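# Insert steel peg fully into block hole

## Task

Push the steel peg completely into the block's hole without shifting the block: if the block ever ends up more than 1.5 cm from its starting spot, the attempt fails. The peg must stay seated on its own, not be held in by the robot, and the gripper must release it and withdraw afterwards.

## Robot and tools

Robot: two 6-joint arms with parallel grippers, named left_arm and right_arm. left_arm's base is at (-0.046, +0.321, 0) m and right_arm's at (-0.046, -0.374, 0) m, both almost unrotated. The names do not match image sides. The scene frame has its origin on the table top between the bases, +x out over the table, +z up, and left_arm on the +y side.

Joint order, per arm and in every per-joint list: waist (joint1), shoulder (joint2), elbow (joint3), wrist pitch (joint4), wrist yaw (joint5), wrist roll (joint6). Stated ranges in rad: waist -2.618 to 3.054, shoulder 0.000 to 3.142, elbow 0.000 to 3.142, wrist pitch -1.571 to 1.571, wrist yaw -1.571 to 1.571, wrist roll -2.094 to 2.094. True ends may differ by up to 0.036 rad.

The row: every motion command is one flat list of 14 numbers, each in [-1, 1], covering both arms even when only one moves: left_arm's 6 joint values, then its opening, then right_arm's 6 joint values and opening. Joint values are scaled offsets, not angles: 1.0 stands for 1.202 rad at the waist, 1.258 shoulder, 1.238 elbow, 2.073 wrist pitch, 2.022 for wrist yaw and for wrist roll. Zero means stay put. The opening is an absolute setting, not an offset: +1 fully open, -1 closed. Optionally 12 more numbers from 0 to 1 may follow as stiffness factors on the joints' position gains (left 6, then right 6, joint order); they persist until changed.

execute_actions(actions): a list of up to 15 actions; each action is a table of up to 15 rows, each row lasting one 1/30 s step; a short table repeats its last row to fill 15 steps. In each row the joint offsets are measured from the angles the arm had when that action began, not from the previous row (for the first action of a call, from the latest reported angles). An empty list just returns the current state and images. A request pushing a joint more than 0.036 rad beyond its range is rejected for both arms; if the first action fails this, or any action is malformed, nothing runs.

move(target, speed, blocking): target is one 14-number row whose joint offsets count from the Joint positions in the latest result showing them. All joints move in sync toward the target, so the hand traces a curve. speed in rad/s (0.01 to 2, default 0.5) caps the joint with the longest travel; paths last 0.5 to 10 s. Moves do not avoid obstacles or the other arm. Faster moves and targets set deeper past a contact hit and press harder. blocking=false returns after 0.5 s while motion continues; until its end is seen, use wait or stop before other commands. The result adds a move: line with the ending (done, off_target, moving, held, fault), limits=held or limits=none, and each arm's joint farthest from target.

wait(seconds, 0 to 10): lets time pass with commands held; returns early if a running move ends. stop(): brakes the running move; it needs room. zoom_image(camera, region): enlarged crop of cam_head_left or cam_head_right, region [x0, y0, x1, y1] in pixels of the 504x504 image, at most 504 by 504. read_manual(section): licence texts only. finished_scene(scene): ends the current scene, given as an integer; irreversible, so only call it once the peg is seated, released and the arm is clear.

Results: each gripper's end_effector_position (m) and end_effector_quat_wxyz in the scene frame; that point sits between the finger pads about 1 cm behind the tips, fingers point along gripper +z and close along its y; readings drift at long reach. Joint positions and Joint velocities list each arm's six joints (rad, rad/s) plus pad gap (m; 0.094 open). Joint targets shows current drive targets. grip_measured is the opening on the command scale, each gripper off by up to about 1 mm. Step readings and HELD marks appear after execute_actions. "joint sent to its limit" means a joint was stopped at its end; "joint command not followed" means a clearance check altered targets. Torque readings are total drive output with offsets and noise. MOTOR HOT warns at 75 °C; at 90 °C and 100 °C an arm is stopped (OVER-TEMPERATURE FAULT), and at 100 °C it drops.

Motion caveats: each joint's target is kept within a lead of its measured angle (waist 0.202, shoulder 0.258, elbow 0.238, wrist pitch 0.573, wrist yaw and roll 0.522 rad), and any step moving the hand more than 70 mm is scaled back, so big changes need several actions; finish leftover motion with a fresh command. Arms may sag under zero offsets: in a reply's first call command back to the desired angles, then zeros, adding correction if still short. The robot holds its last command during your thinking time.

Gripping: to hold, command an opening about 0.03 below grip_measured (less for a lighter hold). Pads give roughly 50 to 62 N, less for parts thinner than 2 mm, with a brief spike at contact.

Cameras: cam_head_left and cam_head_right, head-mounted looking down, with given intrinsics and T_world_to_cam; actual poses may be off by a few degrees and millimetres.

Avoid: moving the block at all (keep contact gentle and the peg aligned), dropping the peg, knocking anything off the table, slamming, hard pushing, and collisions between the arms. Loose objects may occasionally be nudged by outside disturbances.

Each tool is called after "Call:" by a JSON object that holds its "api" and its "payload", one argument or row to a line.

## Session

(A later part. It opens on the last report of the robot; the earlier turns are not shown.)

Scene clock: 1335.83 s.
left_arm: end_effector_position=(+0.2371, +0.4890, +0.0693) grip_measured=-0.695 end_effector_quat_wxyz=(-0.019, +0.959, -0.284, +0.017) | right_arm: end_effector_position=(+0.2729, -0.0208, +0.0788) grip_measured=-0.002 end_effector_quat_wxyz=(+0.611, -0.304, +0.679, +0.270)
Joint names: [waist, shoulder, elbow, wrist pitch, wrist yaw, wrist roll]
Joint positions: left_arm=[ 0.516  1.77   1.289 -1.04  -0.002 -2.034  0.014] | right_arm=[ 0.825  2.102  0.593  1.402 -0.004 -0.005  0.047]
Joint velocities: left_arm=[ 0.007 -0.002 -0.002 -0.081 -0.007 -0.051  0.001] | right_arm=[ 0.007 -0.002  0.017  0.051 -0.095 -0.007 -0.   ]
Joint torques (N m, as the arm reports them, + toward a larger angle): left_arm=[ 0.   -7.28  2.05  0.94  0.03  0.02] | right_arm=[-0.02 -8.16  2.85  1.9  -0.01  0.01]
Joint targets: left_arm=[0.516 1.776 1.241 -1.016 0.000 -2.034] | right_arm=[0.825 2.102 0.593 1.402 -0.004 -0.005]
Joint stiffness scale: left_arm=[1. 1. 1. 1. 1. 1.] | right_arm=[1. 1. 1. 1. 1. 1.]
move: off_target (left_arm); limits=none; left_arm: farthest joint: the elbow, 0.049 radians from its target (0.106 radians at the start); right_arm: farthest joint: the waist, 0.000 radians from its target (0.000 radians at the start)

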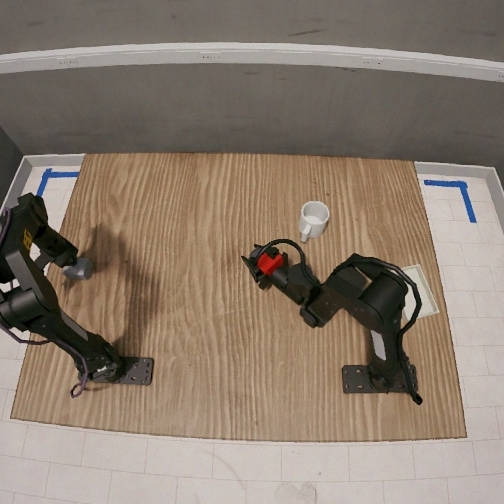

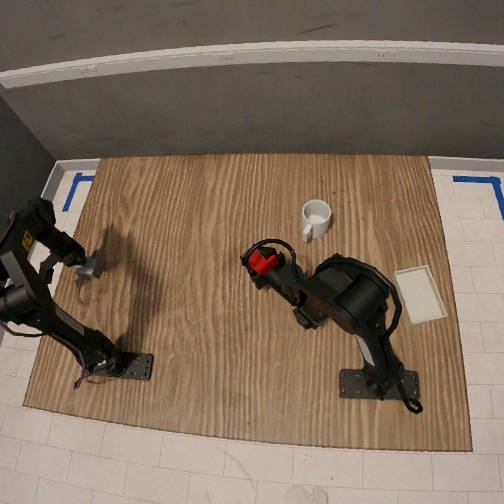

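Call:
{"api": "execute_actions", "payload": {
  "actions": [
    [[0,0,0,0,0,0,0.3, 0,0,0,0,0,0,0]],
    [[0,0,0,0,0,0,0.3, 0,0,0,0,0,0,0]]
  ]
}}

Call:
{"api": "move", "payload": {
  "target": [-0.3,-0.01,0.3,-0.17,0,0,0.3, 0,0,0,0,0,0,0.0],
  "speed": 0.4
}}

Call:
{"api": "zoom_image", "payload": {
  "camera": "cam_head_left",
  "region": [30,220,130,320]
}}

Scene clock: 1345.57 s.
left_arm: end_effector_position=(+0.2372, +0.4890, +0.0687) grip_measured=+0.298 end_effector_quat_wxyz=(-0.019, +0.959, -0.284, +0.016) | right_arm: end_effector_position=(+0.2729, -0.0208, +0.0788) grip_measured=-0.002 end_effector_quat_wxyz=(+0.611, -0.304, +0.679, +0.270)
Joint names: [waist, shoulder, elbow, wrist pitch, wrist yaw, wrist roll]
Joint positions: left_arm=[ 0.516  1.772  1.289 -1.039 -0.002 -2.034  0.061] | right_arm=[ 0.825  2.102  0.593  1.402 -0.004 -0.005  0.047]
Joint velocities: left_arm=[ 0.002 -0.002 -0.017 -0.022 -0.007  0.022 -0.001] | right_arm=[ 0.012  0.002  0.002 -0.037 -0.037 -0.051 -0.   ]
Joint torques (N m, as the arm reports them, + toward a larger angle): left_arm=[ 0.01 -7.85  6.    0.69  0.01  0.02] | right_arm=[ 0.   -8.14  3.02  1.9   0.02  0.05]
Joint targets: left_arm=[0.516 1.772 1.289 -1.039 -0.002 -2.034] | right_arm=[0.825 2.102 0.593 1.402 -0.004 -0.005]
Joint stiffness scale: left_arm=[1. 1. 1. 1. 1. 1.] | right_arm=[1. 1. 1. 1. 1. 1.]
Step readings (joint positions; steps 1 to 15: 1st action; 16 to 30: 2nd action):
0: left_arm=[0.516 1.770 1.289 -1.040 -0.002 -2.034] | right_arm=[0.825 2.102 0.593 1.402 -0.004 -0.005]
1: left_arm=[0.516 1.770 1.289 -1.039 -0.002 -2.034] | right_arm=[0.825 2.102 0.593 1.402 -0.004 -0.005]
2: left_arm=[0.516 1.770 1.289 -1.039 -0.002 -2.034] | right_arm=[0.825 2.102 0.593 1.402 -0.004 -0.005]
4: left_arm=[0.516 1.772 1.289 -1.039 -0.002 -2.034] | right_arm=[0.825 2.102 0.593 1.402 -0.004 -0.005]
8: left_arm=[0.516 1.772 1.289 -1.039 -0.002 -2.034] | right_arm=[0.825 2.102 0.593 1.402 -0.004 -0.005]
15: left_arm=[0.516 1.772 1.289 -1.039 -0.002 -2.034] | right_arm=[0.825 2.102 0.593 1.402 -0.004 -0.005]
16: left_arm=[0.516 1.772 1.289 -1.039 -0.002 -2.034] | right_arm=[0.825 2.102 0.593 1.402 -0.004 -0.005]
17: left_arm=[0.516 1.772 1.289 -1.039 -0.002 -2.034] | right_arm=[0.825 2.102 0.593 1.402 -0.004 -0.005]
19: left_arm=[0.516 1.772 1.289 -1.039 -0.002 -2.034] | right_arm=[0.825 2.102 0.593 1.402 -0.004 -0.005]
23: left_arm=[0.516 1.772 1.289 -1.039 -0.002 -2.034] | right_arm=[0.825 2.102 0.593 1.402 -0.004 -0.005]
30: Joint positions above

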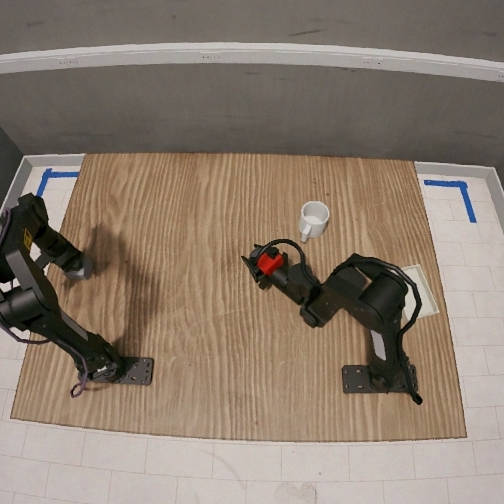

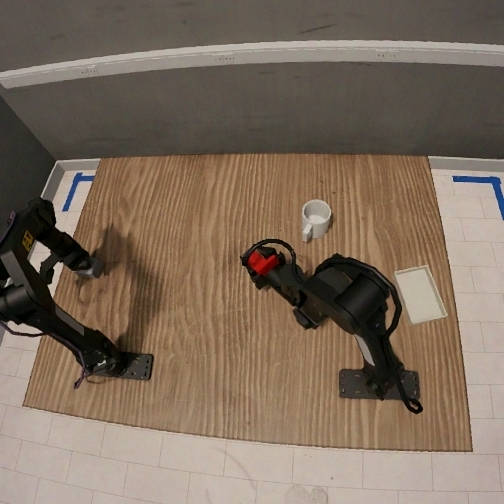

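Scene clock: 1347.23 s.
left_arm: end_effector_position=(+0.2863, +0.3792, +0.1536) grip_measured=+0.298 end_effector_quat_wxyz=(-0.017, +0.892, -0.451, +0.023) | right_arm: end_effector_position=(+0.2729, -0.0208, +0.0788) grip_measured=-0.002 end_effector_quat_wxyz=(+0.611, -0.304, +0.679, +0.270)
Joint names: [waist, shoulder, elbow, wrist pitch, wrist yaw, wrist roll]
Joint positions: left_arm=[ 0.155  1.772  1.628 -1.37   0.001 -2.034  0.061] | right_arm=[ 0.825  2.102  0.593  1.402 -0.004 -0.005  0.047]
Joint velocities: left_arm=[-0.002  0.012  0.007 -0.022  0.007 -0.139 -0.001] | right_arm=[-0.012  0.002 -0.007 -0.037  0.007 -0.007 -0.001]
Joint torques (N m, as the arm reports them, + toward a larger angle): left_arm=[-0.04 -8.92  8.82  0.49 -0.01  0.02] | right_arm=[ 0.02 -8.1   3.05  1.92 -0.02  0.01]
Joint targets: left_arm=[0.155 1.759 1.661 -1.392 -0.002 -2.034] | right_arm=[0.825 2.102 0.593 1.402 -0.004 -0.005]
Joint stiffness scale: left_arm=[1. 1. 1. 1. 1. 1.] | right_arm=[1. 1. 1. 1. 1. 1.]
move: off_target (left_arm); limits=none; left_arm: farthest joint: the elbow, 0.033 radians from its target (0.371 radians at the start); right_arm: farthest joint: the waist, 0.000 radians from its target (0.000 radians at the start)

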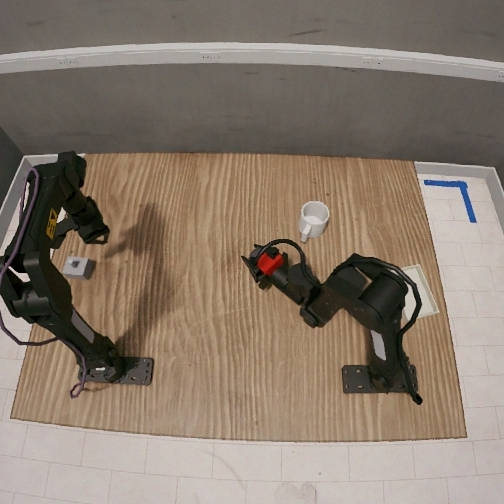

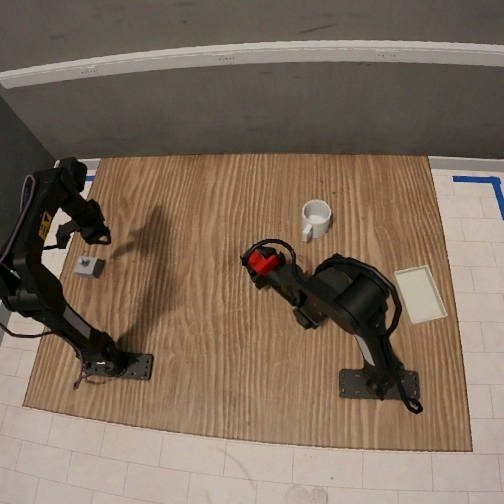

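Region (30, 220, 130, 320) of cam_head_left's 504x504 image, scaled by 5.040, with more detail than that image has.

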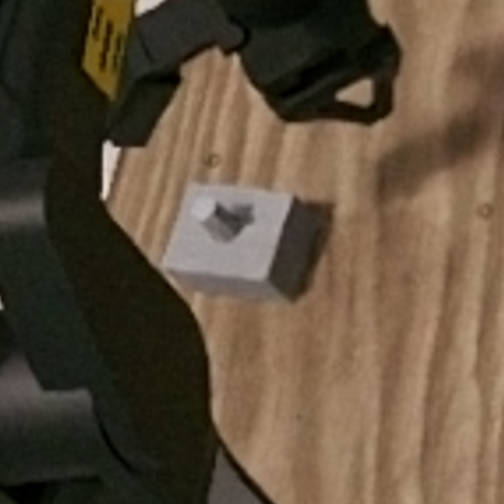

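Call:
{"api": "finished_scene", "payload": {
  "scene": 1
}}

The scene is finished: the task was done.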